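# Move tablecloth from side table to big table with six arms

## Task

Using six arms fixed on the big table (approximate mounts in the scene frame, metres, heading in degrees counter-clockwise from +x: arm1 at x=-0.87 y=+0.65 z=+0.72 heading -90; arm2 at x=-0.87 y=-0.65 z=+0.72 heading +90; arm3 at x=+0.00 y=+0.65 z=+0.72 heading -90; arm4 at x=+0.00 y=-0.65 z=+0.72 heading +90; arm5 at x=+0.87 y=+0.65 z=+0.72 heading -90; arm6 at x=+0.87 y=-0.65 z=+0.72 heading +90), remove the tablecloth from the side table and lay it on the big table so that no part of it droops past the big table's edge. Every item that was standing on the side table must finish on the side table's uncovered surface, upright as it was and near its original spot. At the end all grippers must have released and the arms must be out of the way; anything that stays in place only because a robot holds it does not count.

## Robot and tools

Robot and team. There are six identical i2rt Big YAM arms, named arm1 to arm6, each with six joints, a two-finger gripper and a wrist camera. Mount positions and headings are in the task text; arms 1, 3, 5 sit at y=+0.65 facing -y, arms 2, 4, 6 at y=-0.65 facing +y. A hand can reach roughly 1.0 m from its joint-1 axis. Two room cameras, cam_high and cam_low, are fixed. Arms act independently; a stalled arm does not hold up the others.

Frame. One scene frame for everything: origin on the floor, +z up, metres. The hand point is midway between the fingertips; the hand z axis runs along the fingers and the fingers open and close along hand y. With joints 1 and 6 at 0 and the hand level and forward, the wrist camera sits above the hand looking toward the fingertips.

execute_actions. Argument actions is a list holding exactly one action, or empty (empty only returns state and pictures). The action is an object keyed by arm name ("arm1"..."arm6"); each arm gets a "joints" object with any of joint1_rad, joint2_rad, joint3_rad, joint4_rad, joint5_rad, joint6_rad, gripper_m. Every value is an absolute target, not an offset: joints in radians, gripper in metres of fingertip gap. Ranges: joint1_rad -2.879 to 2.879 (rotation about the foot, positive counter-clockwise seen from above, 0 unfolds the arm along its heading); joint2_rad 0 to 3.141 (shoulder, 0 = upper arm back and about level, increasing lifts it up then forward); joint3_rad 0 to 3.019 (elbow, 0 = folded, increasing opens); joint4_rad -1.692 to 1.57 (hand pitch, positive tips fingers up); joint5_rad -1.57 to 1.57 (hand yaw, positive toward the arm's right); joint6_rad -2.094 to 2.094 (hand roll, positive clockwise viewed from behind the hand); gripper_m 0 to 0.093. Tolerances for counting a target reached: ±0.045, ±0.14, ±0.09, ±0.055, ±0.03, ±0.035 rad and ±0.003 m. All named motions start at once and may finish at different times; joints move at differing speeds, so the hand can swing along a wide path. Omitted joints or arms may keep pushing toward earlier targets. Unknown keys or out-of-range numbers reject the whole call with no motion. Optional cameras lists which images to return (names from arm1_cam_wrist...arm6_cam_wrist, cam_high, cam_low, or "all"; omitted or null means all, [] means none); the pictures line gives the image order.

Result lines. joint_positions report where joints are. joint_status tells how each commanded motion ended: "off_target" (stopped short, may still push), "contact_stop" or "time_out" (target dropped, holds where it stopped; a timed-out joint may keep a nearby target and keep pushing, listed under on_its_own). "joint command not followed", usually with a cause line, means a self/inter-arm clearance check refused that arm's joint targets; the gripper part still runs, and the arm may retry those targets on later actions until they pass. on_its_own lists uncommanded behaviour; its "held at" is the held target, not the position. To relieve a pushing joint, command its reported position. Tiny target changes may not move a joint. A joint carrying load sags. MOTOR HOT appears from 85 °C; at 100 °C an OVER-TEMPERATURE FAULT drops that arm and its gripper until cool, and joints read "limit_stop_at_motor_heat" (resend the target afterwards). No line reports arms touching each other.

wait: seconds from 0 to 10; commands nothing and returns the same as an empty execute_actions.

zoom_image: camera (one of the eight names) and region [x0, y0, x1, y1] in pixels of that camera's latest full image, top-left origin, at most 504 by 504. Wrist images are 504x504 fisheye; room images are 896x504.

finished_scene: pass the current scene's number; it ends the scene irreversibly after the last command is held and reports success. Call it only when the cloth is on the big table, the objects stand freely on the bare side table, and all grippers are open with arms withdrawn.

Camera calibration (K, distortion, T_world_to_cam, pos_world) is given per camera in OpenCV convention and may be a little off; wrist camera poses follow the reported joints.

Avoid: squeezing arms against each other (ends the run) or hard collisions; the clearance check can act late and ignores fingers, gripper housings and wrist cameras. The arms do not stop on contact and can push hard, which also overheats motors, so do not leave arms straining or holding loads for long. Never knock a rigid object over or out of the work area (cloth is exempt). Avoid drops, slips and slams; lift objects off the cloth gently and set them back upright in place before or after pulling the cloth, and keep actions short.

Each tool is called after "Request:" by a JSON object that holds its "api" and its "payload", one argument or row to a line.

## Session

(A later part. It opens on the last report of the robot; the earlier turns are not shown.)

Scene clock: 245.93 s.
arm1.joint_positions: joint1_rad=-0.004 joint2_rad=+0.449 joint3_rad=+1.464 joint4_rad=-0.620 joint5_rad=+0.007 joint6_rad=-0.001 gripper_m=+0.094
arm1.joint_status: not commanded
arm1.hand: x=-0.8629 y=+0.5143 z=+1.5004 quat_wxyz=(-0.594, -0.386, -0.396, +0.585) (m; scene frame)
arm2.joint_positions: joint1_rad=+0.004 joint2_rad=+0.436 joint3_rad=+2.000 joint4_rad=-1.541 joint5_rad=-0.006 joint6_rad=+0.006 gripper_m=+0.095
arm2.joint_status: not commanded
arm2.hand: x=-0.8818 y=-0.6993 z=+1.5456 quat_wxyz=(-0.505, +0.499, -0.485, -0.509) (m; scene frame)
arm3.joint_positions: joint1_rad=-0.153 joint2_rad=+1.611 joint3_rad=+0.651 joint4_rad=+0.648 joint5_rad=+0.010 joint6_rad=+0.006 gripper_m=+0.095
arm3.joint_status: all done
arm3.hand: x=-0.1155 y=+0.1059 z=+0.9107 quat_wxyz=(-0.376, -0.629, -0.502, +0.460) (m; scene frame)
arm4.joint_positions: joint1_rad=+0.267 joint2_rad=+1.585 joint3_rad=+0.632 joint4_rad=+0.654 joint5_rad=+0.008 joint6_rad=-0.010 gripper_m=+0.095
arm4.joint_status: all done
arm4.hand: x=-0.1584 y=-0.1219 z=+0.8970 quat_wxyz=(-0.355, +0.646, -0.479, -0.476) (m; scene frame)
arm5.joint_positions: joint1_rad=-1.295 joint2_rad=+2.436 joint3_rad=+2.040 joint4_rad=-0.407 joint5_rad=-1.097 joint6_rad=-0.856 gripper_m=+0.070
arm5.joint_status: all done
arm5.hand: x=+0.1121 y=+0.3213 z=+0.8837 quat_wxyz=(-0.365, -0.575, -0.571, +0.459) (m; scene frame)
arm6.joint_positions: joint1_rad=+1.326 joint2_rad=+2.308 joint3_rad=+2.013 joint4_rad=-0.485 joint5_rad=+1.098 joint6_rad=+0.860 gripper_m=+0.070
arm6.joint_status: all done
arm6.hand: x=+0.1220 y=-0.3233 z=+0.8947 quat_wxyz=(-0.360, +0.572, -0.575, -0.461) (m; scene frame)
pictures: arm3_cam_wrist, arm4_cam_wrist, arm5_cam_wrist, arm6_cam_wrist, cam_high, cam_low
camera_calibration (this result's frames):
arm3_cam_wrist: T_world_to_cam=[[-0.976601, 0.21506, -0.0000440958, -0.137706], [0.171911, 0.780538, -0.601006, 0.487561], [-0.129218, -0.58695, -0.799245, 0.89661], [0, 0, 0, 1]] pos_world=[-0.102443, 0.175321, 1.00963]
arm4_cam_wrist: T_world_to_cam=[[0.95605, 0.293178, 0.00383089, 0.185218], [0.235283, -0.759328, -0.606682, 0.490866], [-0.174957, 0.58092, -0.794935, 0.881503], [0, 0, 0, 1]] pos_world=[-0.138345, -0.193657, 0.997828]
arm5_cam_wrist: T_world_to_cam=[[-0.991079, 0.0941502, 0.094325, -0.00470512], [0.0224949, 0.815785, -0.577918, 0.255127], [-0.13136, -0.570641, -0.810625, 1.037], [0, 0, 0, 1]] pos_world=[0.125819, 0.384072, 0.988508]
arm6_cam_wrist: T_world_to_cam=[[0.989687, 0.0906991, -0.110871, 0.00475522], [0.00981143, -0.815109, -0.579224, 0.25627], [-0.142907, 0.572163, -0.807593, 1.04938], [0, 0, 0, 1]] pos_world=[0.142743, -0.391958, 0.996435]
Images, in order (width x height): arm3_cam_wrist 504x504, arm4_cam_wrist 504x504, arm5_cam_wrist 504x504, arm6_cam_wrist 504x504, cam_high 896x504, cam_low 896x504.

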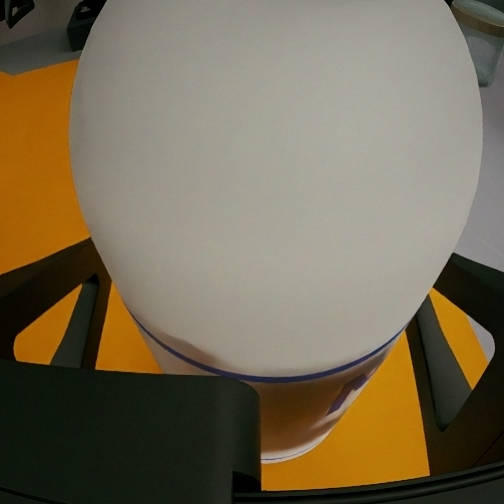

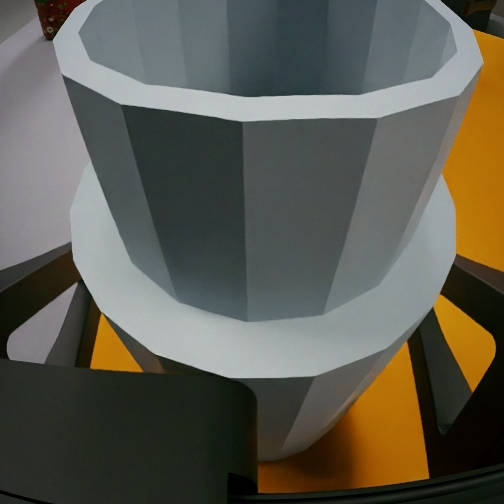

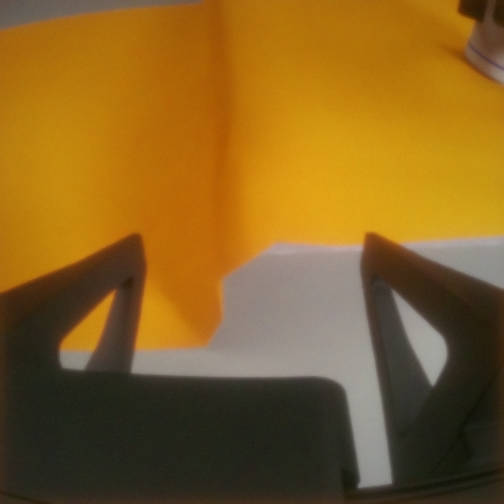

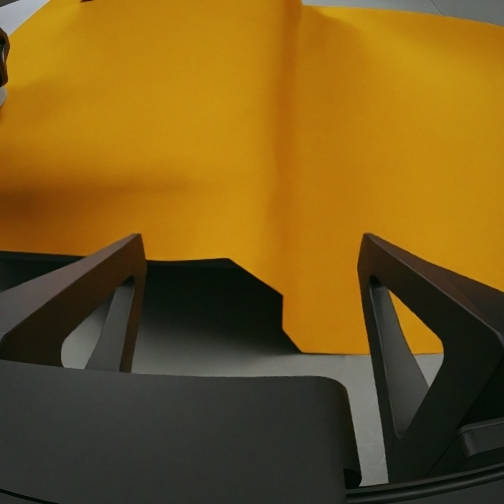

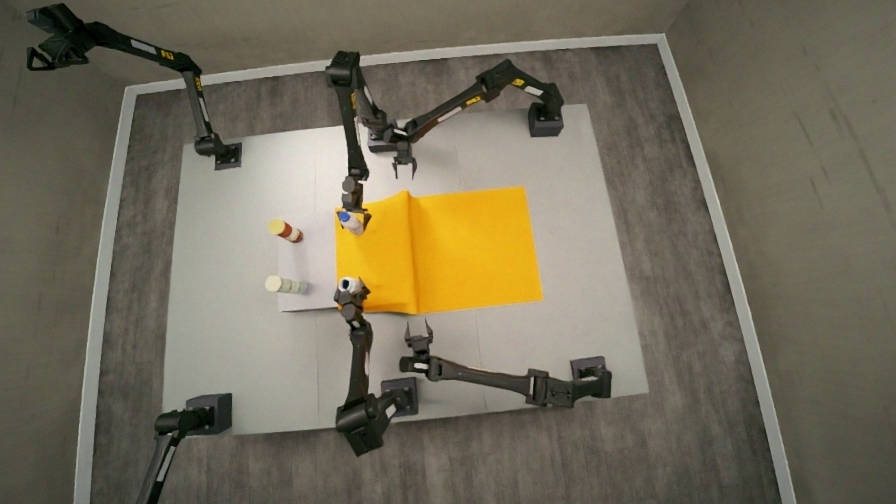

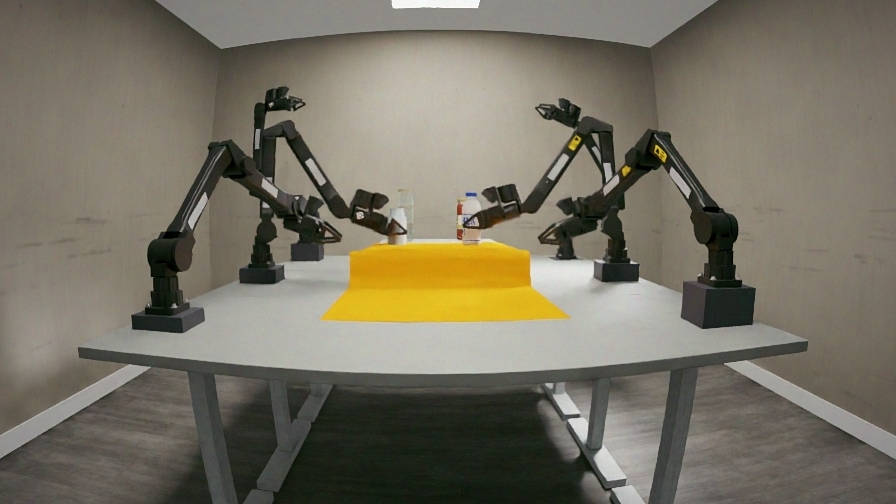

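Request:
{"api": "execute_actions", "payload": {
  "actions": [
    {"arm3":{"joints":{"gripper_m":0.05}},"arm4":{"joints":{"gripper_m":0.05}},"arm5":{"joints":{"joint2_rad":2.55}},"arm6":{"joints":{"joint2_rad":2.43}}}
  ],
  "cameras": ["arm5_cam_wrist","arm6_cam_wrist","cam_high","cam_low"]
}}

Scene clock: 254.37 s.
arm1.joint_positions: joint1_rad=-0.004 joint2_rad=+0.449 joint3_rad=+1.464 joint4_rad=-0.620 joint5_rad=+0.007 joint6_rad=-0.001 gripper_m=+0.094
arm1.joint_status: not commanded
arm1.hand: x=-0.8629 y=+0.5143 z=+1.5004 quat_wxyz=(-0.594, -0.386, -0.396, +0.585) (m; scene frame)
arm2.joint_positions: joint1_rad=+0.004 joint2_rad=+0.436 joint3_rad=+2.000 joint4_rad=-1.541 joint5_rad=-0.006 joint6_rad=+0.006 gripper_m=+0.095
arm2.joint_status: not commanded
arm2.hand: x=-0.8818 y=-0.6993 z=+1.5456 quat_wxyz=(-0.505, +0.499, -0.485, -0.509) (m; scene frame)
arm3.joint_positions: joint1_rad=-0.152 joint2_rad=+1.611 joint3_rad=+0.651 joint4_rad=+0.646 joint5_rad=+0.014 joint6_rad=+0.006 gripper_m=+0.065
arm3.joint_status: gripper_m off_target (ended at +0.065, target +0.050)
arm3.hand: x=-0.1156 y=+0.1060 z=+0.9104 quat_wxyz=(-0.375, -0.629, -0.502, +0.460) (m; scene frame)
arm4.joint_positions: joint1_rad=+0.266 joint2_rad=+1.585 joint3_rad=+0.632 joint4_rad=+0.653 joint5_rad=+0.008 joint6_rad=-0.011 gripper_m=+0.064
arm4.joint_status: gripper_m off_target (ended at +0.064, target +0.050)
arm4.hand: x=-0.1579 y=-0.1218 z=+0.8969 quat_wxyz=(-0.356, +0.646, -0.479, -0.475) (m; scene frame)
arm5.joint_positions: joint1_rad=-1.295 joint2_rad=+2.568 joint3_rad=+2.053 joint4_rad=-0.406 joint5_rad=-1.098 joint6_rad=-0.856 gripper_m=+0.070
arm5.joint_status: all done
arm5.hand: x=+0.1229 y=+0.3221 z=+0.7860 quat_wxyz=(-0.390, -0.604, -0.556, +0.417) (m; scene frame)
arm6.joint_positions: joint1_rad=+1.326 joint2_rad=+2.442 joint3_rad=+2.015 joint4_rad=-0.481 joint5_rad=+1.099 joint6_rad=+0.861 gripper_m=+0.070
arm6.joint_status: all done
arm6.hand: x=+0.1269 y=-0.3235 z=+0.7921 quat_wxyz=(-0.387, +0.604, -0.558, -0.416) (m; scene frame)
pictures: arm5_cam_wrist, arm6_cam_wrist, cam_high, cam_low
camera_calibration (this result's frames):
arm5_cam_wrist: T_world_to_cam=[[-0.99575, 0.0905211, -0.0169638, 0.104338], [0.0848771, 0.830497, -0.550519, 0.163822], [-0.0357452, -0.549619, -0.83465, 0.960024], [0, 0, 0, 1]] pos_world=[0.124306, 0.382149, 0.893241]
arm6_cam_wrist: T_world_to_cam=[[0.996107, 0.087511, 0.0106474, -0.109578], [0.0788922, -0.831006, -0.550641, 0.160155], [-0.0393391, 0.549337, -0.834674, 0.968195], [0, 0, 0, 1]] pos_world=[0.134605, -0.389187, 0.897482]
Images, in order (width x height): arm5_cam_wrist 504x504, arm6_cam_wrist 504x504, cam_high 896x504, cam_low 896x504.

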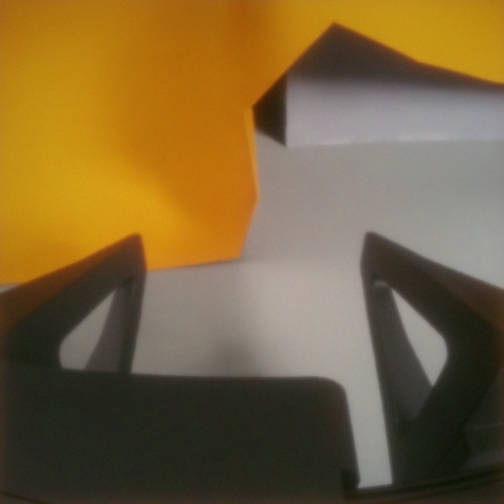

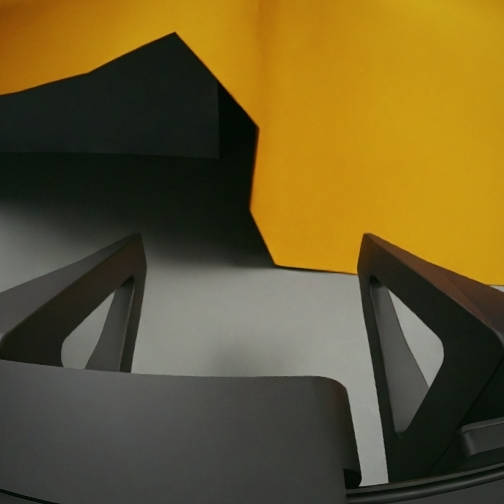

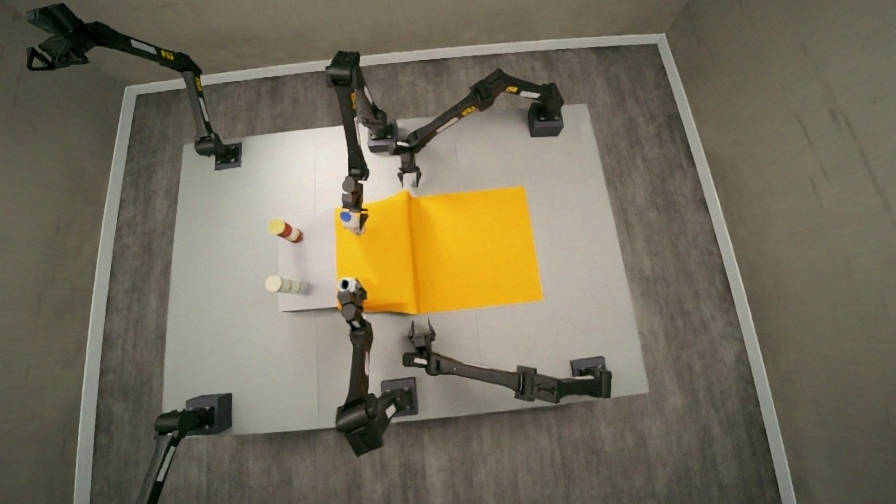

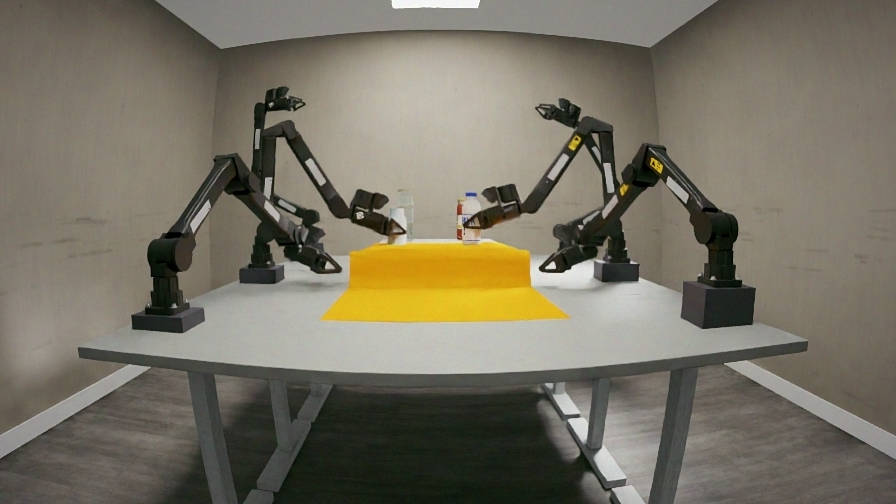

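Request:
{"api": "execute_actions", "payload": {
  "actions": [
    {"arm3":{"joints":{"joint2_rad":1.31,"joint4_rad":0.36}},"arm4":{"joints":{"joint2_rad":1.285,"joint4_rad":0.365}},"arm5":{"joints":{"joint1_rad":-1.198,"joint2_rad":2.65,"joint3_rad":2.325,"joint4_rad":-0.52}},"arm6":{"joints":{"joint1_rad":1.225,"joint2_rad":2.535,"joint3_rad":2.27,"joint4_rad":-0.585}}}
  ],
  "cameras": ["arm5_cam_wrist","arm6_cam_wrist","cam_high","cam_low"]
}}

Scene clock: 275.77 s.
arm1.joint_positions: joint1_rad=-0.004 joint2_rad=+0.449 joint3_rad=+1.464 joint4_rad=-0.620 joint5_rad=+0.007 joint6_rad=-0.001 gripper_m=+0.094
arm1.joint_status: not commanded
arm1.hand: x=-0.8629 y=+0.5143 z=+1.5004 quat_wxyz=(-0.594, -0.386, -0.396, +0.585) (m; scene frame)
arm2.joint_positions: joint1_rad=+0.004 joint2_rad=+0.436 joint3_rad=+2.000 joint4_rad=-1.541 joint5_rad=-0.006 joint6_rad=+0.006 gripper_m=+0.095
arm2.joint_status: not commanded
arm2.hand: x=-0.8818 y=-0.6993 z=+1.5456 quat_wxyz=(-0.505, +0.499, -0.485, -0.509) (m; scene frame)
arm3.joint_positions: joint1_rad=-0.152 joint2_rad=+1.335 joint3_rad=+0.656 joint4_rad=+0.346 joint5_rad=+0.013 joint6_rad=+0.006 gripper_m=+0.065
arm3.joint_status: all done
arm3.hand: x=-0.1101 y=+0.1355 z=+0.9869 quat_wxyz=(-0.370, -0.634, -0.505, +0.454) (m; scene frame)
arm4.joint_positions: joint1_rad=+0.266 joint2_rad=+1.282 joint3_rad=+0.635 joint4_rad=+0.366 joint5_rad=+0.008 joint6_rad=-0.011 gripper_m=+0.064
arm4.joint_status: all done
arm4.hand: x=-0.1481 y=-0.1516 z=+0.9874 quat_wxyz=(-0.360, +0.642, -0.476, -0.481) (m; scene frame)
arm5.joint_positions: joint1_rad=-1.195 joint2_rad=+2.649 joint3_rad=+2.269 joint4_rad=-0.507 joint5_rad=-1.097 joint6_rad=-0.856 gripper_m=+0.070
arm5.joint_status: all done
arm5.hand: x=+0.1238 y=+0.2380 z=+0.8075 quat_wxyz=(-0.403, -0.567, -0.590, +0.410) (m; scene frame)
arm6.joint_positions: joint1_rad=+1.220 joint2_rad=+2.521 joint3_rad=+2.213 joint4_rad=-0.583 joint5_rad=+1.097 joint6_rad=+0.860 gripper_m=+0.070
arm6.joint_status: all done
arm6.hand: x=+0.1346 y=-0.2364 z=+0.8093 quat_wxyz=(-0.405, +0.570, -0.591, -0.402) (m; scene frame)
pictures: arm5_cam_wrist, arm6_cam_wrist, cam_high, cam_low
camera_calibration (this result's frames):
arm5_cam_wrist: T_world_to_cam=[[-0.999822, -0.00764203, 0.0172372, 0.109452], [-0.0159683, 0.82932, -0.558545, 0.264666], [-0.0100267, -0.558721, -0.829295, 0.926436], [0, 0, 0, 1]] pos_world=[0.122948, 0.298963, 0.91423]
arm6_cam_wrist: T_world_to_cam=[[0.999848, -0.0165913, -0.00543987, -0.137117], [-0.0168231, -0.832005, -0.554512, 0.257136], [0.00467406, 0.554519, -0.832158, 0.928284], [0, 0, 0, 1]] pos_world=[0.137083, -0.303088, 0.914318]
Images, in order (width x height): arm5_cam_wrist 504x504, arm6_cam_wrist 504x504, cam_high 896x504, cam_low 896x504.

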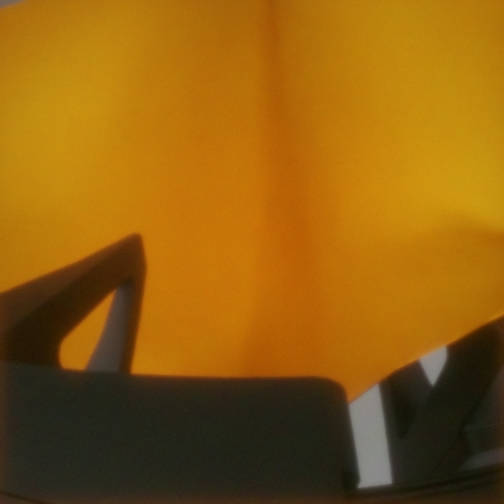

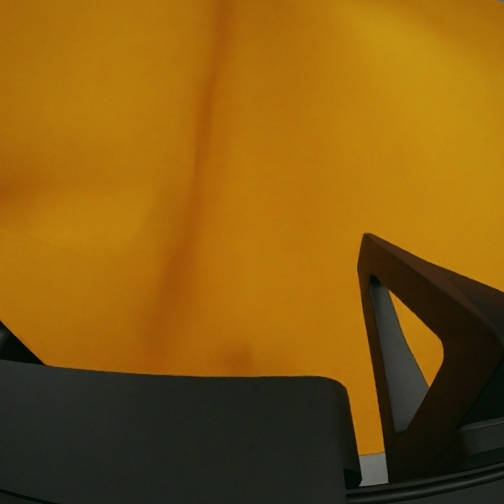

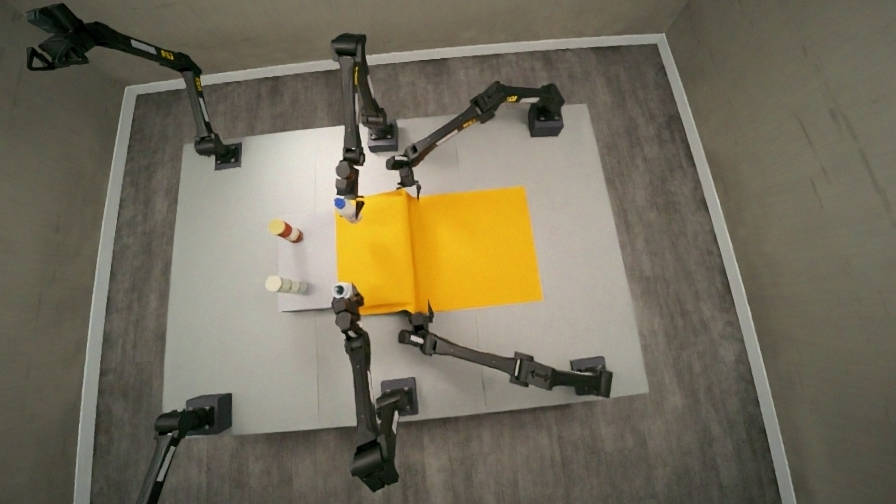

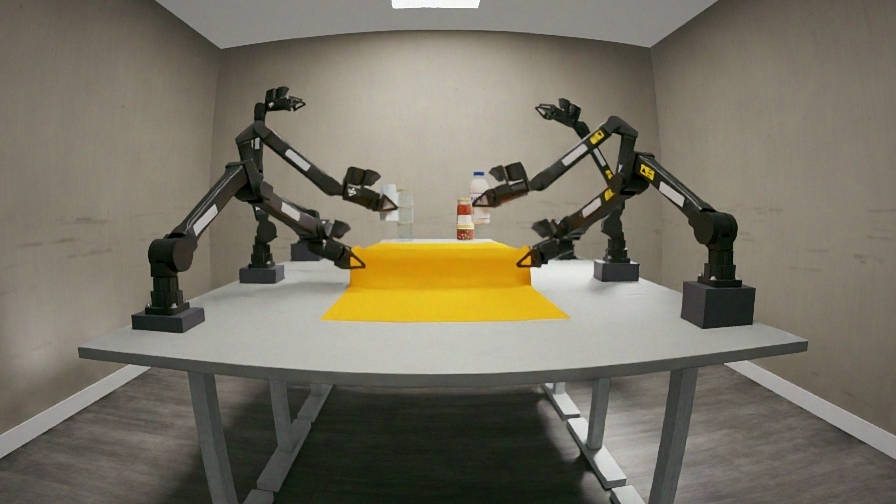

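Request:
{"api": "execute_actions", "payload": {
  "actions": [
    {"arm5":{"joints":{"gripper_m":0.0}},"arm6":{"joints":{"gripper_m":0.0}}}
  ],
  "cameras": ["arm5_cam_wrist","arm6_cam_wrist"]
}}

Request:
{"api": "execute_actions", "payload": {
  "actions": [
    {"arm5":{"joints":{"joint1_rad":-1.055,"joint2_rad":2.05,"joint3_rad":1.23,"joint4_rad":0.095,"joint5_rad":-0.965,"joint6_rad":-0.654}},"arm6":{"joints":{"joint1_rad":1.088,"joint2_rad":1.92,"joint3_rad":1.24,"joint4_rad":-0.045,"joint5_rad":0.965,"joint6_rad":0.654}}}
  ],
  "cameras": ["cam_high","cam_low"]
}}

Scene clock: 302.83 s.
arm1.joint_positions: joint1_rad=-0.004 joint2_rad=+0.449 joint3_rad=+1.464 joint4_rad=-0.620 joint5_rad=+0.007 joint6_rad=-0.001 gripper_m=+0.094
arm1.joint_status: not commanded
arm1.hand: x=-0.8629 y=+0.5143 z=+1.5004 quat_wxyz=(-0.594, -0.386, -0.396, +0.585) (m; scene frame)
arm2.joint_positions: joint1_rad=+0.004 joint2_rad=+0.436 joint3_rad=+2.000 joint4_rad=-1.541 joint5_rad=-0.006 joint6_rad=+0.006 gripper_m=+0.095
arm2.joint_status: not commanded
arm2.hand: x=-0.8818 y=-0.6993 z=+1.5456 quat_wxyz=(-0.505, +0.499, -0.485, -0.509) (m; scene frame)
arm3.joint_positions: joint1_rad=-0.152 joint2_rad=+1.335 joint3_rad=+0.656 joint4_rad=+0.346 joint5_rad=+0.013 joint6_rad=+0.006 gripper_m=+0.065
arm3.joint_status: not commanded
arm3.hand: x=-0.1101 y=+0.1355 z=+0.9869 quat_wxyz=(-0.370, -0.634, -0.505, +0.454) (m; scene frame)
arm4.joint_positions: joint1_rad=+0.266 joint2_rad=+1.282 joint3_rad=+0.635 joint4_rad=+0.366 joint5_rad=+0.008 joint6_rad=-0.011 gripper_m=+0.064
arm4.joint_status: not commanded
arm4.hand: x=-0.1481 y=-0.1516 z=+0.9874 quat_wxyz=(-0.360, +0.642, -0.476, -0.481) (m; scene frame)
arm5.joint_positions: joint1_rad=-1.195 joint2_rad=+2.649 joint3_rad=+2.269 joint4_rad=-0.507 joint5_rad=-1.097 joint6_rad=-0.857 gripper_m=+0.001
arm5.joint_status: all done
arm5.hand: x=+0.1238 y=+0.2380 z=+0.8075 quat_wxyz=(-0.403, -0.567, -0.590, +0.410) (m; scene frame)
arm6.joint_positions: joint1_rad=+1.220 joint2_rad=+2.521 joint3_rad=+2.213 joint4_rad=-0.583 joint5_rad=+1.097 joint6_rad=+0.860 gripper_m=+0.001
arm6.joint_status: all done
arm6.hand: x=+0.1346 y=-0.2364 z=+0.8093 quat_wxyz=(-0.405, +0.570, -0.591, -0.402) (m; scene frame)
pictures: arm5_cam_wrist, arm6_cam_wrist
camera_calibration (this result's frames):
arm5_cam_wrist: T_world_to_cam=[[-0.999815, -0.00777098, 0.0175961, 0.109192], [-0.0162758, 0.829316, -0.558543, 0.264703], [-0.0102523, -0.558726, -0.829289, 0.92646], [0, 0, 0, 1]] pos_world=[0.122978, 0.298963, 0.91423]
arm6_cam_wrist: T_world_to_cam=[[0.999843, -0.0167242, -0.0057974, -0.136858], [-0.0171319, -0.831999, -0.554513, 0.25718], [0.00445036, 0.554526, -0.832155, 0.928314], [0, 0, 0, 1]] pos_world=[0.137111, -0.303089, 0.914317]
Images, in order (width x height): arm5_cam_wrist 504x504, arm6_cam_wrist 504x504.

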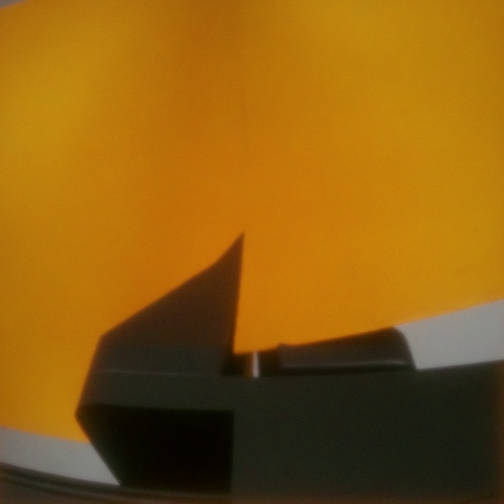

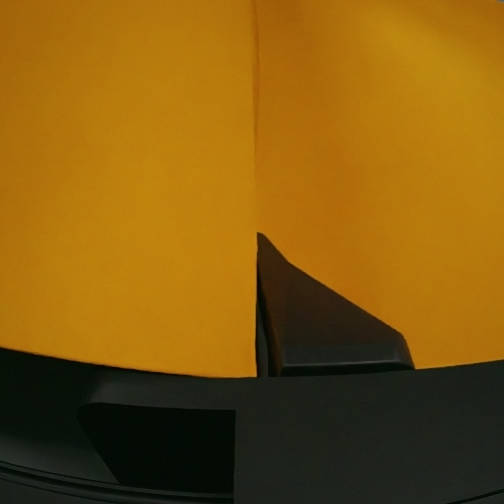

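Scene clock: 304.73 s.
arm1.joint_positions: joint1_rad=-0.004 joint2_rad=+0.449 joint3_rad=+1.464 joint4_rad=-0.620 joint5_rad=+0.007 joint6_rad=-0.001 gripper_m=+0.094
arm1.joint_status: not commanded
arm1.hand: x=-0.8629 y=+0.5143 z=+1.5004 quat_wxyz=(-0.594, -0.386, -0.396, +0.585) (m; scene frame)
arm2.joint_positions: joint1_rad=+0.004 joint2_rad=+0.436 joint3_rad=+2.000 joint4_rad=-1.541 joint5_rad=-0.006 joint6_rad=+0.006 gripper_m=+0.095
arm2.joint_status: not commanded
arm2.hand: x=-0.8818 y=-0.6993 z=+1.5456 quat_wxyz=(-0.505, +0.499, -0.485, -0.509) (m; scene frame)
arm3.joint_positions: joint1_rad=-0.152 joint2_rad=+1.335 joint3_rad=+0.656 joint4_rad=+0.346 joint5_rad=+0.013 joint6_rad=+0.006 gripper_m=+0.065
arm3.joint_status: not commanded
arm3.hand: x=-0.1101 y=+0.1355 z=+0.9869 quat_wxyz=(-0.370, -0.634, -0.505, +0.454) (m; scene frame)
arm4.joint_positions: joint1_rad=+0.266 joint2_rad=+1.282 joint3_rad=+0.635 joint4_rad=+0.366 joint5_rad=+0.008 joint6_rad=-0.011 gripper_m=+0.064
arm4.joint_status: not commanded
arm4.hand: x=-0.1481 y=-0.1516 z=+0.9874 quat_wxyz=(-0.360, +0.642, -0.476, -0.481) (m; scene frame)
arm5.joint_positions: joint1_rad=-1.047 joint2_rad=+2.066 joint3_rad=+1.214 joint4_rad=+0.080 joint5_rad=-0.965 joint6_rad=-0.667 gripper_m=+0.001
arm5.joint_status: all done
arm5.hand: x=+0.3673 y=+0.2357 z=+0.8418 quat_wxyz=(-0.396, -0.586, -0.589, +0.390) (m; scene frame)
arm6.joint_positions: joint1_rad=+1.075 joint2_rad=+1.928 joint3_rad=+1.224 joint4_rad=-0.053 joint5_rad=+0.965 joint6_rad=+0.664 gripper_m=+0.001
arm6.joint_status: all done
arm6.hand: x=+0.3698 y=-0.2349 z=+0.8472 quat_wxyz=(-0.397, +0.587, -0.589, -0.388) (m; scene frame)
pictures: cam_high, cam_low
Images, in order (width x height): cam_high 896x504, cam_low 896x504.

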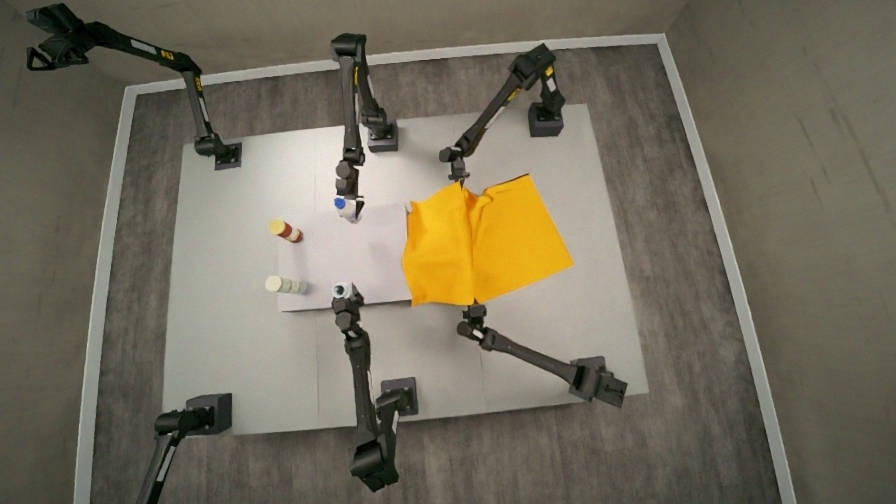

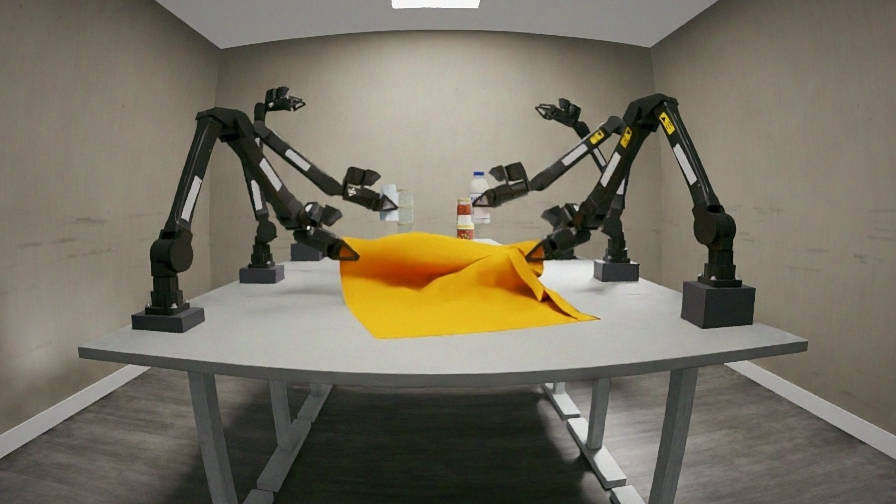

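Request:
{"api": "execute_actions", "payload": {
  "actions": [
    {"arm3":{"joints":{"joint2_rad":1.53,"joint4_rad":0.665}},"arm4":{"joints":{"joint2_rad":1.505,"joint4_rad":0.67}},"arm5":{"joints":{"joint1_rad":-0.93,"joint2_rad":1.94,"joint3_rad":0.875,"joint4_rad":0.455,"joint5_rad":-0.857,"joint6_rad":-0.51}},"arm6":{"joints":{"joint1_rad":0.965,"joint2_rad":1.765,"joint3_rad":0.868,"joint4_rad":0.28,"joint5_rad":0.857,"joint6_rad":0.51}}}
  ],
  "cameras": ["cam_high","cam_low"]
}}

Scene clock: 319.20 s.
arm1.joint_positions: joint1_rad=-0.004 joint2_rad=+0.449 joint3_rad=+1.464 joint4_rad=-0.620 joint5_rad=+0.007 joint6_rad=-0.001 gripper_m=+0.094
arm1.joint_status: not commanded
arm1.hand: x=-0.8629 y=+0.5143 z=+1.5004 quat_wxyz=(-0.594, -0.386, -0.396, +0.585) (m; scene frame)
arm2.joint_positions: joint1_rad=+0.004 joint2_rad=+0.436 joint3_rad=+2.000 joint4_rad=-1.541 joint5_rad=-0.006 joint6_rad=+0.006 gripper_m=+0.095
arm2.joint_status: not commanded
arm2.hand: x=-0.8818 y=-0.6993 z=+1.5456 quat_wxyz=(-0.505, +0.499, -0.485, -0.509) (m; scene frame)
arm3.joint_positions: joint1_rad=-0.152 joint2_rad=+1.567 joint3_rad=+0.656 joint4_rad=+0.610 joint5_rad=+0.013 joint6_rad=+0.006 gripper_m=+0.065
arm3.joint_status: all done
arm3.hand: x=-0.1155 y=+0.1069 z=+0.9278 quat_wxyz=(-0.378, -0.626, -0.499, +0.464) (m; scene frame)
arm4.joint_positions: joint1_rad=+0.266 joint2_rad=+1.523 joint3_rad=+0.635 joint4_rad=+0.639 joint5_rad=+0.008 joint6_rad=-0.011 gripper_m=+0.064
arm4.joint_status: all done
arm4.hand: x=-0.1575 y=-0.1222 z=+0.9281 quat_wxyz=(-0.368, +0.634, -0.470, -0.492) (m; scene frame)
arm5.joint_positions: joint1_rad=-0.919 joint2_rad=+1.938 joint3_rad=+0.871 joint4_rad=+0.433 joint5_rad=-0.858 joint6_rad=-0.523 gripper_m=+0.001
arm5.joint_status: all done
arm5.hand: x=+0.4845 y=+0.2294 z=+0.8324 quat_wxyz=(-0.391, -0.583, -0.588, +0.401) (m; scene frame)
arm6.joint_positions: joint1_rad=+0.960 joint2_rad=+1.774 joint3_rad=+0.859 joint4_rad=+0.263 joint5_rad=+0.859 joint6_rad=+0.519 gripper_m=+0.001
arm6.joint_status: all done
arm6.hand: x=+0.4881 y=-0.2384 z=+0.8241 quat_wxyz=(-0.393, +0.597, -0.582, -0.388) (m; scene frame)
pictures: cam_high, cam_low
Images, in order (width x height): cam_high 896x504, cam_low 896x504.

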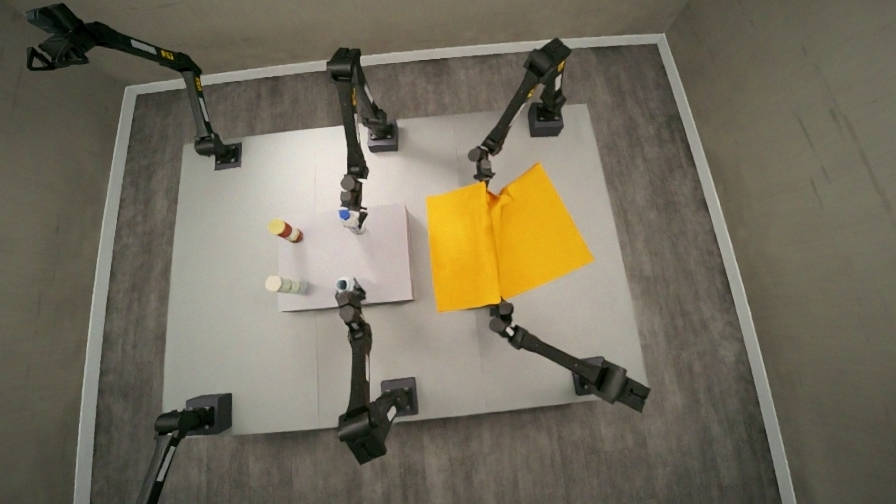

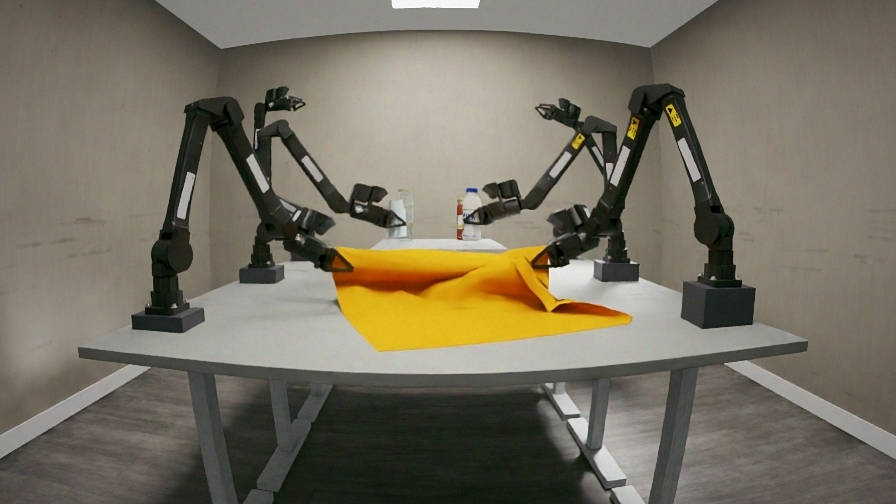

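Request:
{"api": "execute_actions", "payload": {
  "actions": [
    {"arm3":{"joints":{"joint2_rad":1.60,"joint4_rad":0.70}},"arm4":{"joints":{"joint2_rad":1.585,"joint4_rad":0.685}},"arm5":{"joints":{"gripper_m":0.05}},"arm6":{"joints":{"gripper_m":0.05}}}
  ],
  "cameras": ["cam_low"]
}}

Request:
{"api": "zoom_image", "payload": {
  "camera": "cam_low",
  "region": [340, 170, 540, 270]
}}

Scene clock: 327.27 s.
arm1.joint_positions: joint1_rad=-0.004 joint2_rad=+0.449 joint3_rad=+1.464 joint4_rad=-0.620 joint5_rad=+0.007 joint6_rad=-0.001 gripper_m=+0.094
arm1.joint_status: not commanded
arm1.hand: x=-0.8629 y=+0.5143 z=+1.5004 quat_wxyz=(-0.594, -0.386, -0.396, +0.585) (m; scene frame)
arm2.joint_positions: joint1_rad=+0.004 joint2_rad=+0.436 joint3_rad=+2.000 joint4_rad=-1.541 joint5_rad=-0.006 joint6_rad=+0.006 gripper_m=+0.095
arm2.joint_status: not commanded
arm2.hand: x=-0.8818 y=-0.6993 z=+1.5456 quat_wxyz=(-0.505, +0.499, -0.485, -0.509) (m; scene frame)
arm3.joint_positions: joint1_rad=-0.152 joint2_rad=+1.616 joint3_rad=+0.656 joint4_rad=+0.651 joint5_rad=+0.012 joint6_rad=+0.006 gripper_m=+0.065
arm3.joint_status: all done
arm3.hand: x=-0.1159 y=+0.1038 z=+0.9113 quat_wxyz=(-0.377, -0.628, -0.501, +0.462) (m; scene frame)
arm4.joint_positions: joint1_rad=+0.266 joint2_rad=+1.591 joint3_rad=+0.635 joint4_rad=+0.660 joint5_rad=+0.008 joint6_rad=-0.011 gripper_m=+0.064
arm4.joint_status: all done
arm4.hand: x=-0.1584 y=-0.1204 z=+0.8969 quat_wxyz=(-0.357, +0.645, -0.479, -0.477) (m; scene frame)
arm5.joint_positions: joint1_rad=-0.921 joint2_rad=+1.938 joint3_rad=+0.871 joint4_rad=+0.433 joint5_rad=-0.858 joint6_rad=-0.522 gripper_m=+0.050
arm5.joint_status: all done
arm5.hand: x=+0.4838 y=+0.2300 z=+0.8324 quat_wxyz=(-0.391, -0.584, -0.587, +0.401) (m; scene frame)
arm6.joint_positions: joint1_rad=+0.960 joint2_rad=+1.774 joint3_rad=+0.859 joint4_rad=+0.263 joint5_rad=+0.859 joint6_rad=+0.518 gripper_m=+0.050
arm6.joint_status: all done
arm6.hand: x=+0.4880 y=-0.2384 z=+0.8241 quat_wxyz=(-0.393, +0.597, -0.582, -0.388) (m; scene frame)
pictures: cam_low
Images, in order (width x height): cam_low 896x504.

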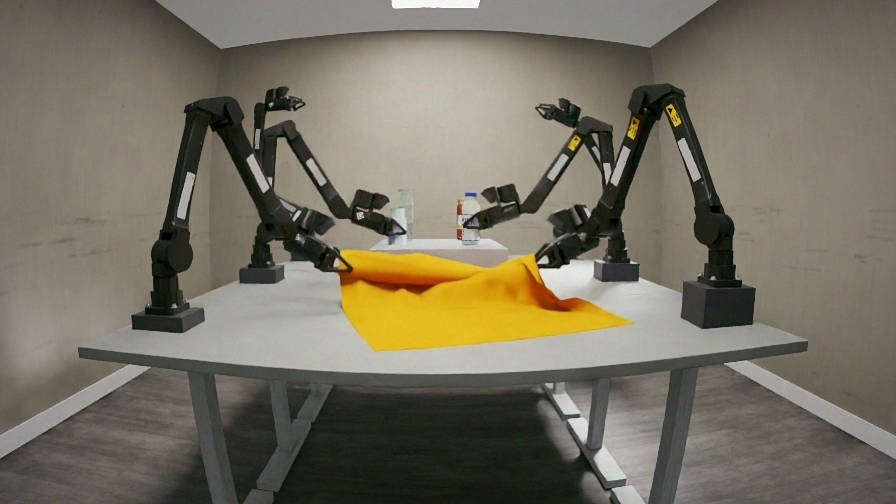

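Region (340, 170, 540, 270) of cam_low's 896x504 image, scaled by 2.520, with more detail than that image has.

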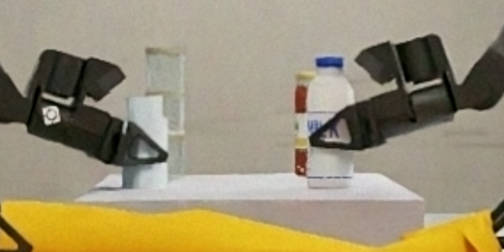

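Request:
{"api": "execute_actions", "payload": {
  "actions": [
    {"arm3":{"joints":{"joint2_rad":1.61,"joint4_rad":0.665,"gripper_m":0.093}},"arm4":{"joints":{"joint2_rad":1.595,"joint4_rad":0.67,"gripper_m":0.093}},"arm5":{"joints":{"joint1_rad":-1.1,"joint2_rad":1.81,"joint3_rad":0.66,"joint4_rad":0.535}},"arm6":{"joints":{"joint1_rad":1.135,"joint2_rad":1.6,"joint3_rad":0.665,"joint4_rad":0.32}}}
  ],
  "cameras": ["cam_high","cam_low"]
}}

Scene clock: 335.70 s.
arm1.joint_positions: joint1_rad=-0.004 joint2_rad=+0.449 joint3_rad=+1.464 joint4_rad=-0.620 joint5_rad=+0.007 joint6_rad=-0.001 gripper_m=+0.094
arm1.joint_status: not commanded
arm1.hand: x=-0.8629 y=+0.5143 z=+1.5004 quat_wxyz=(-0.594, -0.386, -0.396, +0.585) (m; scene frame)
arm2.joint_positions: joint1_rad=+0.004 joint2_rad=+0.436 joint3_rad=+2.000 joint4_rad=-1.541 joint5_rad=-0.006 joint6_rad=+0.006 gripper_m=+0.095
arm2.joint_status: not commanded
arm2.hand: x=-0.8818 y=-0.6993 z=+1.5456 quat_wxyz=(-0.505, +0.499, -0.485, -0.509) (m; scene frame)
arm3.joint_positions: joint1_rad=-0.152 joint2_rad=+1.616 joint3_rad=+0.658 joint4_rad=+0.651 joint5_rad=+0.012 joint6_rad=+0.006 gripper_m=+0.093
arm3.joint_status: all done
arm3.hand: x=-0.1161 y=+0.1029 z=+0.9123 quat_wxyz=(-0.377, -0.627, -0.500, +0.462) (m; scene frame)
arm4.joint_positions: joint1_rad=+0.266 joint2_rad=+1.591 joint3_rad=+0.635 joint4_rad=+0.660 joint5_rad=+0.008 joint6_rad=-0.011 gripper_m=+0.093
arm4.joint_status: all done
arm4.hand: x=-0.1584 y=-0.1202 z=+0.8971 quat_wxyz=(-0.357, +0.645, -0.479, -0.477) (m; scene frame)
arm5.joint_positions: joint1_rad=-1.108 joint2_rad=+1.808 joint3_rad=+0.658 joint4_rad=+0.512 joint5_rad=-0.858 joint6_rad=-0.522 gripper_m=+0.050
arm5.joint_status: all done
arm5.hand: x=+0.4793 y=+0.3388 z=+0.8389 quat_wxyz=(-0.353, -0.638, -0.529, +0.434) (m; scene frame)
arm6.joint_positions: joint1_rad=+1.143 joint2_rad=+1.614 joint3_rad=+0.663 joint4_rad=+0.303 joint5_rad=+0.858 joint6_rad=+0.518 gripper_m=+0.050
arm6.joint_status: all done
arm6.hand: x=+0.4831 y=-0.3420 z=+0.8341 quat_wxyz=(-0.355, +0.647, -0.526, -0.423) (m; scene frame)
pictures: cam_high, cam_low
Images, in order (width x height): cam_high 896x504, cam_low 896x504.

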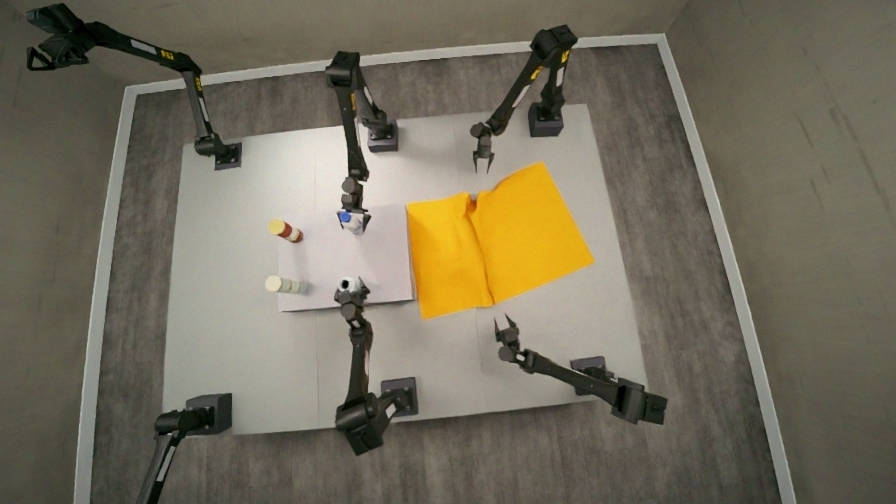

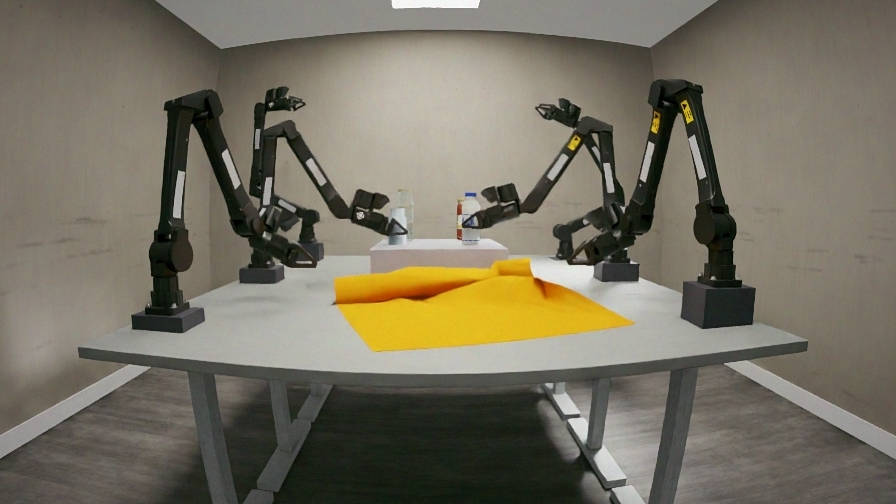

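Request:
{"api": "execute_actions", "payload": {
  "actions": [
    {"arm3":{"joints":{"joint2_rad":1.17,"joint3_rad":0.25}},"arm4":{"joints":{"joint2_rad":1.15,"joint3_rad":0.23}},"arm5":{"joints":{"joint2_rad":1.4}},"arm6":{"joints":{"joint2_rad":1.25}}}
  ],
  "cameras": ["arm3_cam_wrist","arm4_cam_wrist","cam_high","cam_low"]
}}

Request:
{"api": "zoom_image", "payload": {
  "camera": "cam_high",
  "region": [250, 170, 450, 330]
}}

Scene clock: 343.27 s.
arm1.joint_positions: joint1_rad=-0.004 joint2_rad=+0.449 joint3_rad=+1.464 joint4_rad=-0.620 joint5_rad=+0.007 joint6_rad=-0.001 gripper_m=+0.094
arm1.joint_status: not commanded
arm1.hand: x=-0.8629 y=+0.5143 z=+1.5004 quat_wxyz=(-0.594, -0.386, -0.396, +0.585) (m; scene frame)
arm2.joint_positions: joint1_rad=+0.004 joint2_rad=+0.436 joint3_rad=+2.000 joint4_rad=-1.541 joint5_rad=-0.006 joint6_rad=+0.006 gripper_m=+0.095
arm2.joint_status: not commanded
arm2.hand: x=-0.8818 y=-0.6993 z=+1.5456 quat_wxyz=(-0.505, +0.499, -0.485, -0.509) (m; scene frame)
arm3.joint_positions: joint1_rad=-0.152 joint2_rad=+1.183 joint3_rad=+0.253 joint4_rad=+0.651 joint5_rad=+0.012 joint6_rad=+0.006 gripper_m=+0.093
arm3.joint_status: all done
arm3.hand: x=-0.0850 y=+0.2545 z=+0.9242 quat_wxyz=(-0.384, -0.621, -0.495, +0.471) (m; scene frame)
arm4.joint_positions: joint1_rad=+0.266 joint2_rad=+1.155 joint3_rad=+0.231 joint4_rad=+0.660 joint5_rad=+0.008 joint6_rad=-0.011 gripper_m=+0.093
arm4.joint_status: all done
arm4.hand: x=-0.1133 y=-0.2680 z=+0.9081 quat_wxyz=(-0.364, +0.638, -0.473, -0.487) (m; scene frame)
arm5.joint_positions: joint1_rad=-1.108 joint2_rad=+1.391 joint3_rad=+0.657 joint4_rad=+0.519 joint5_rad=-0.858 joint6_rad=-0.522 gripper_m=+0.050
arm5.joint_status: all done
arm5.hand: x=+0.4759 y=+0.3405 z=+1.0354 quat_wxyz=(-0.296, -0.512, -0.547, +0.592) (m; scene frame)
arm6.joint_positions: joint1_rad=+1.143 joint2_rad=+1.241 joint3_rad=+0.654 joint4_rad=+0.310 joint5_rad=+0.858 joint6_rad=+0.518 gripper_m=+0.050
arm6.joint_status: all done
arm6.hand: x=+0.4956 y=-0.3493 z=+0.9999 quat_wxyz=(-0.306, +0.540, -0.545, -0.564) (m; scene frame)
pictures: arm3_cam_wrist, arm4_cam_wrist, cam_high, cam_low
camera_calibration (this result's frames):
arm3_cam_wrist: T_world_to_cam=[[-0.976308, 0.216384, -0.0000081413, -0.140223], [0.168331, 0.759477, -0.628379, 0.404787], [-0.135965, -0.613493, -0.777908, 0.985105], [0, 0, 0, 1]] pos_world=[-0.0710996, 0.327271, 1.02068]
arm4_cam_wrist: T_world_to_cam=[[0.956478, 0.291772, 0.00432502, 0.184085], [0.228147, -0.738497, -0.634486, 0.406053], [-0.181931, 0.607858, -0.772923, 0.969472], [0, 0, 0, 1]] pos_world=[-0.0923355, -0.343144, 1.00617]
Images, in order (width x height): arm3_cam_wrist 504x504, arm4_cam_wrist 504x504, cam_high 896x504, cam_low 896x504.

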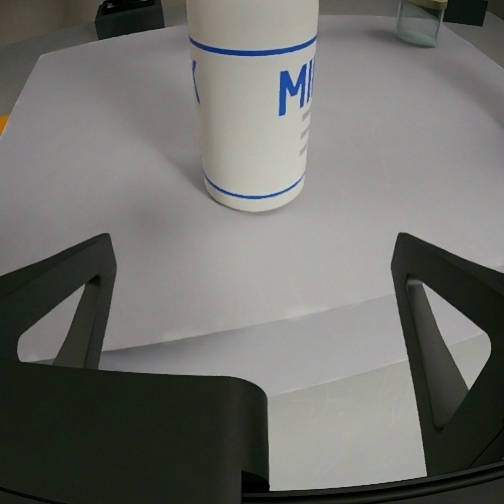

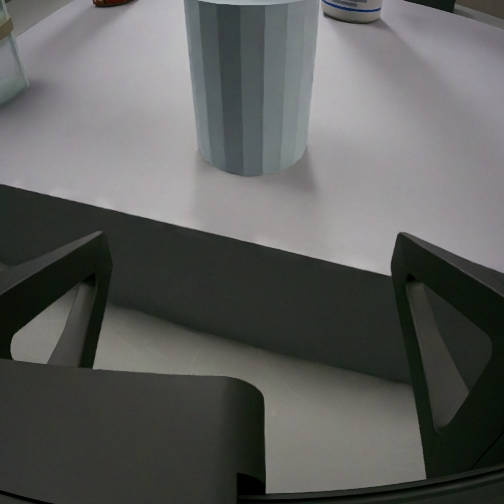

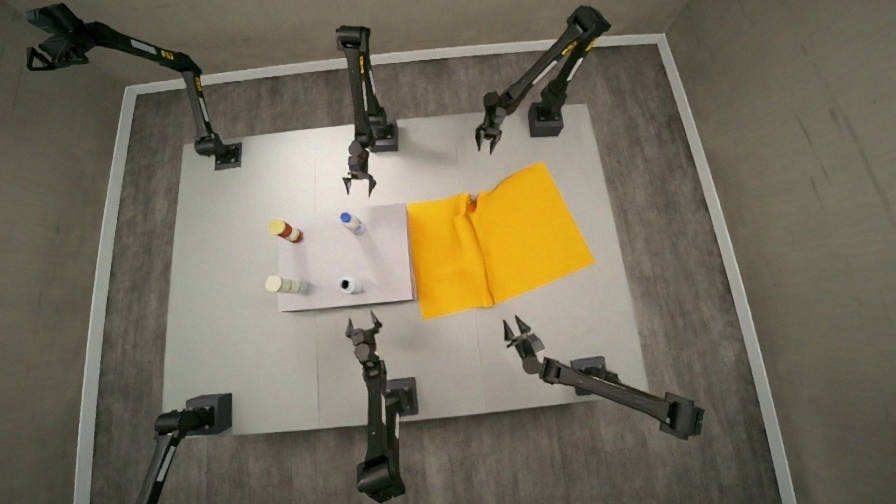

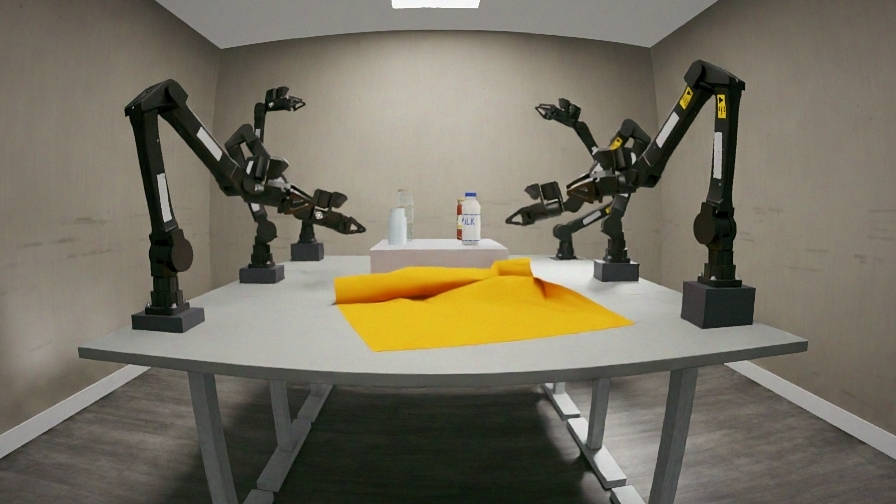

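Region (250, 170, 450, 330) of cam_high's 896x504 image, scaled by 2.520, with more detail than that image has; it fills the top 403 rows of this view, and the rest is white.

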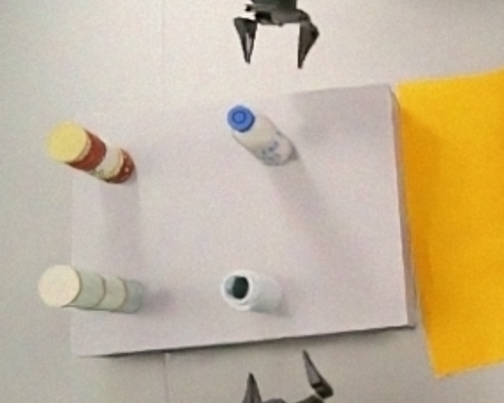

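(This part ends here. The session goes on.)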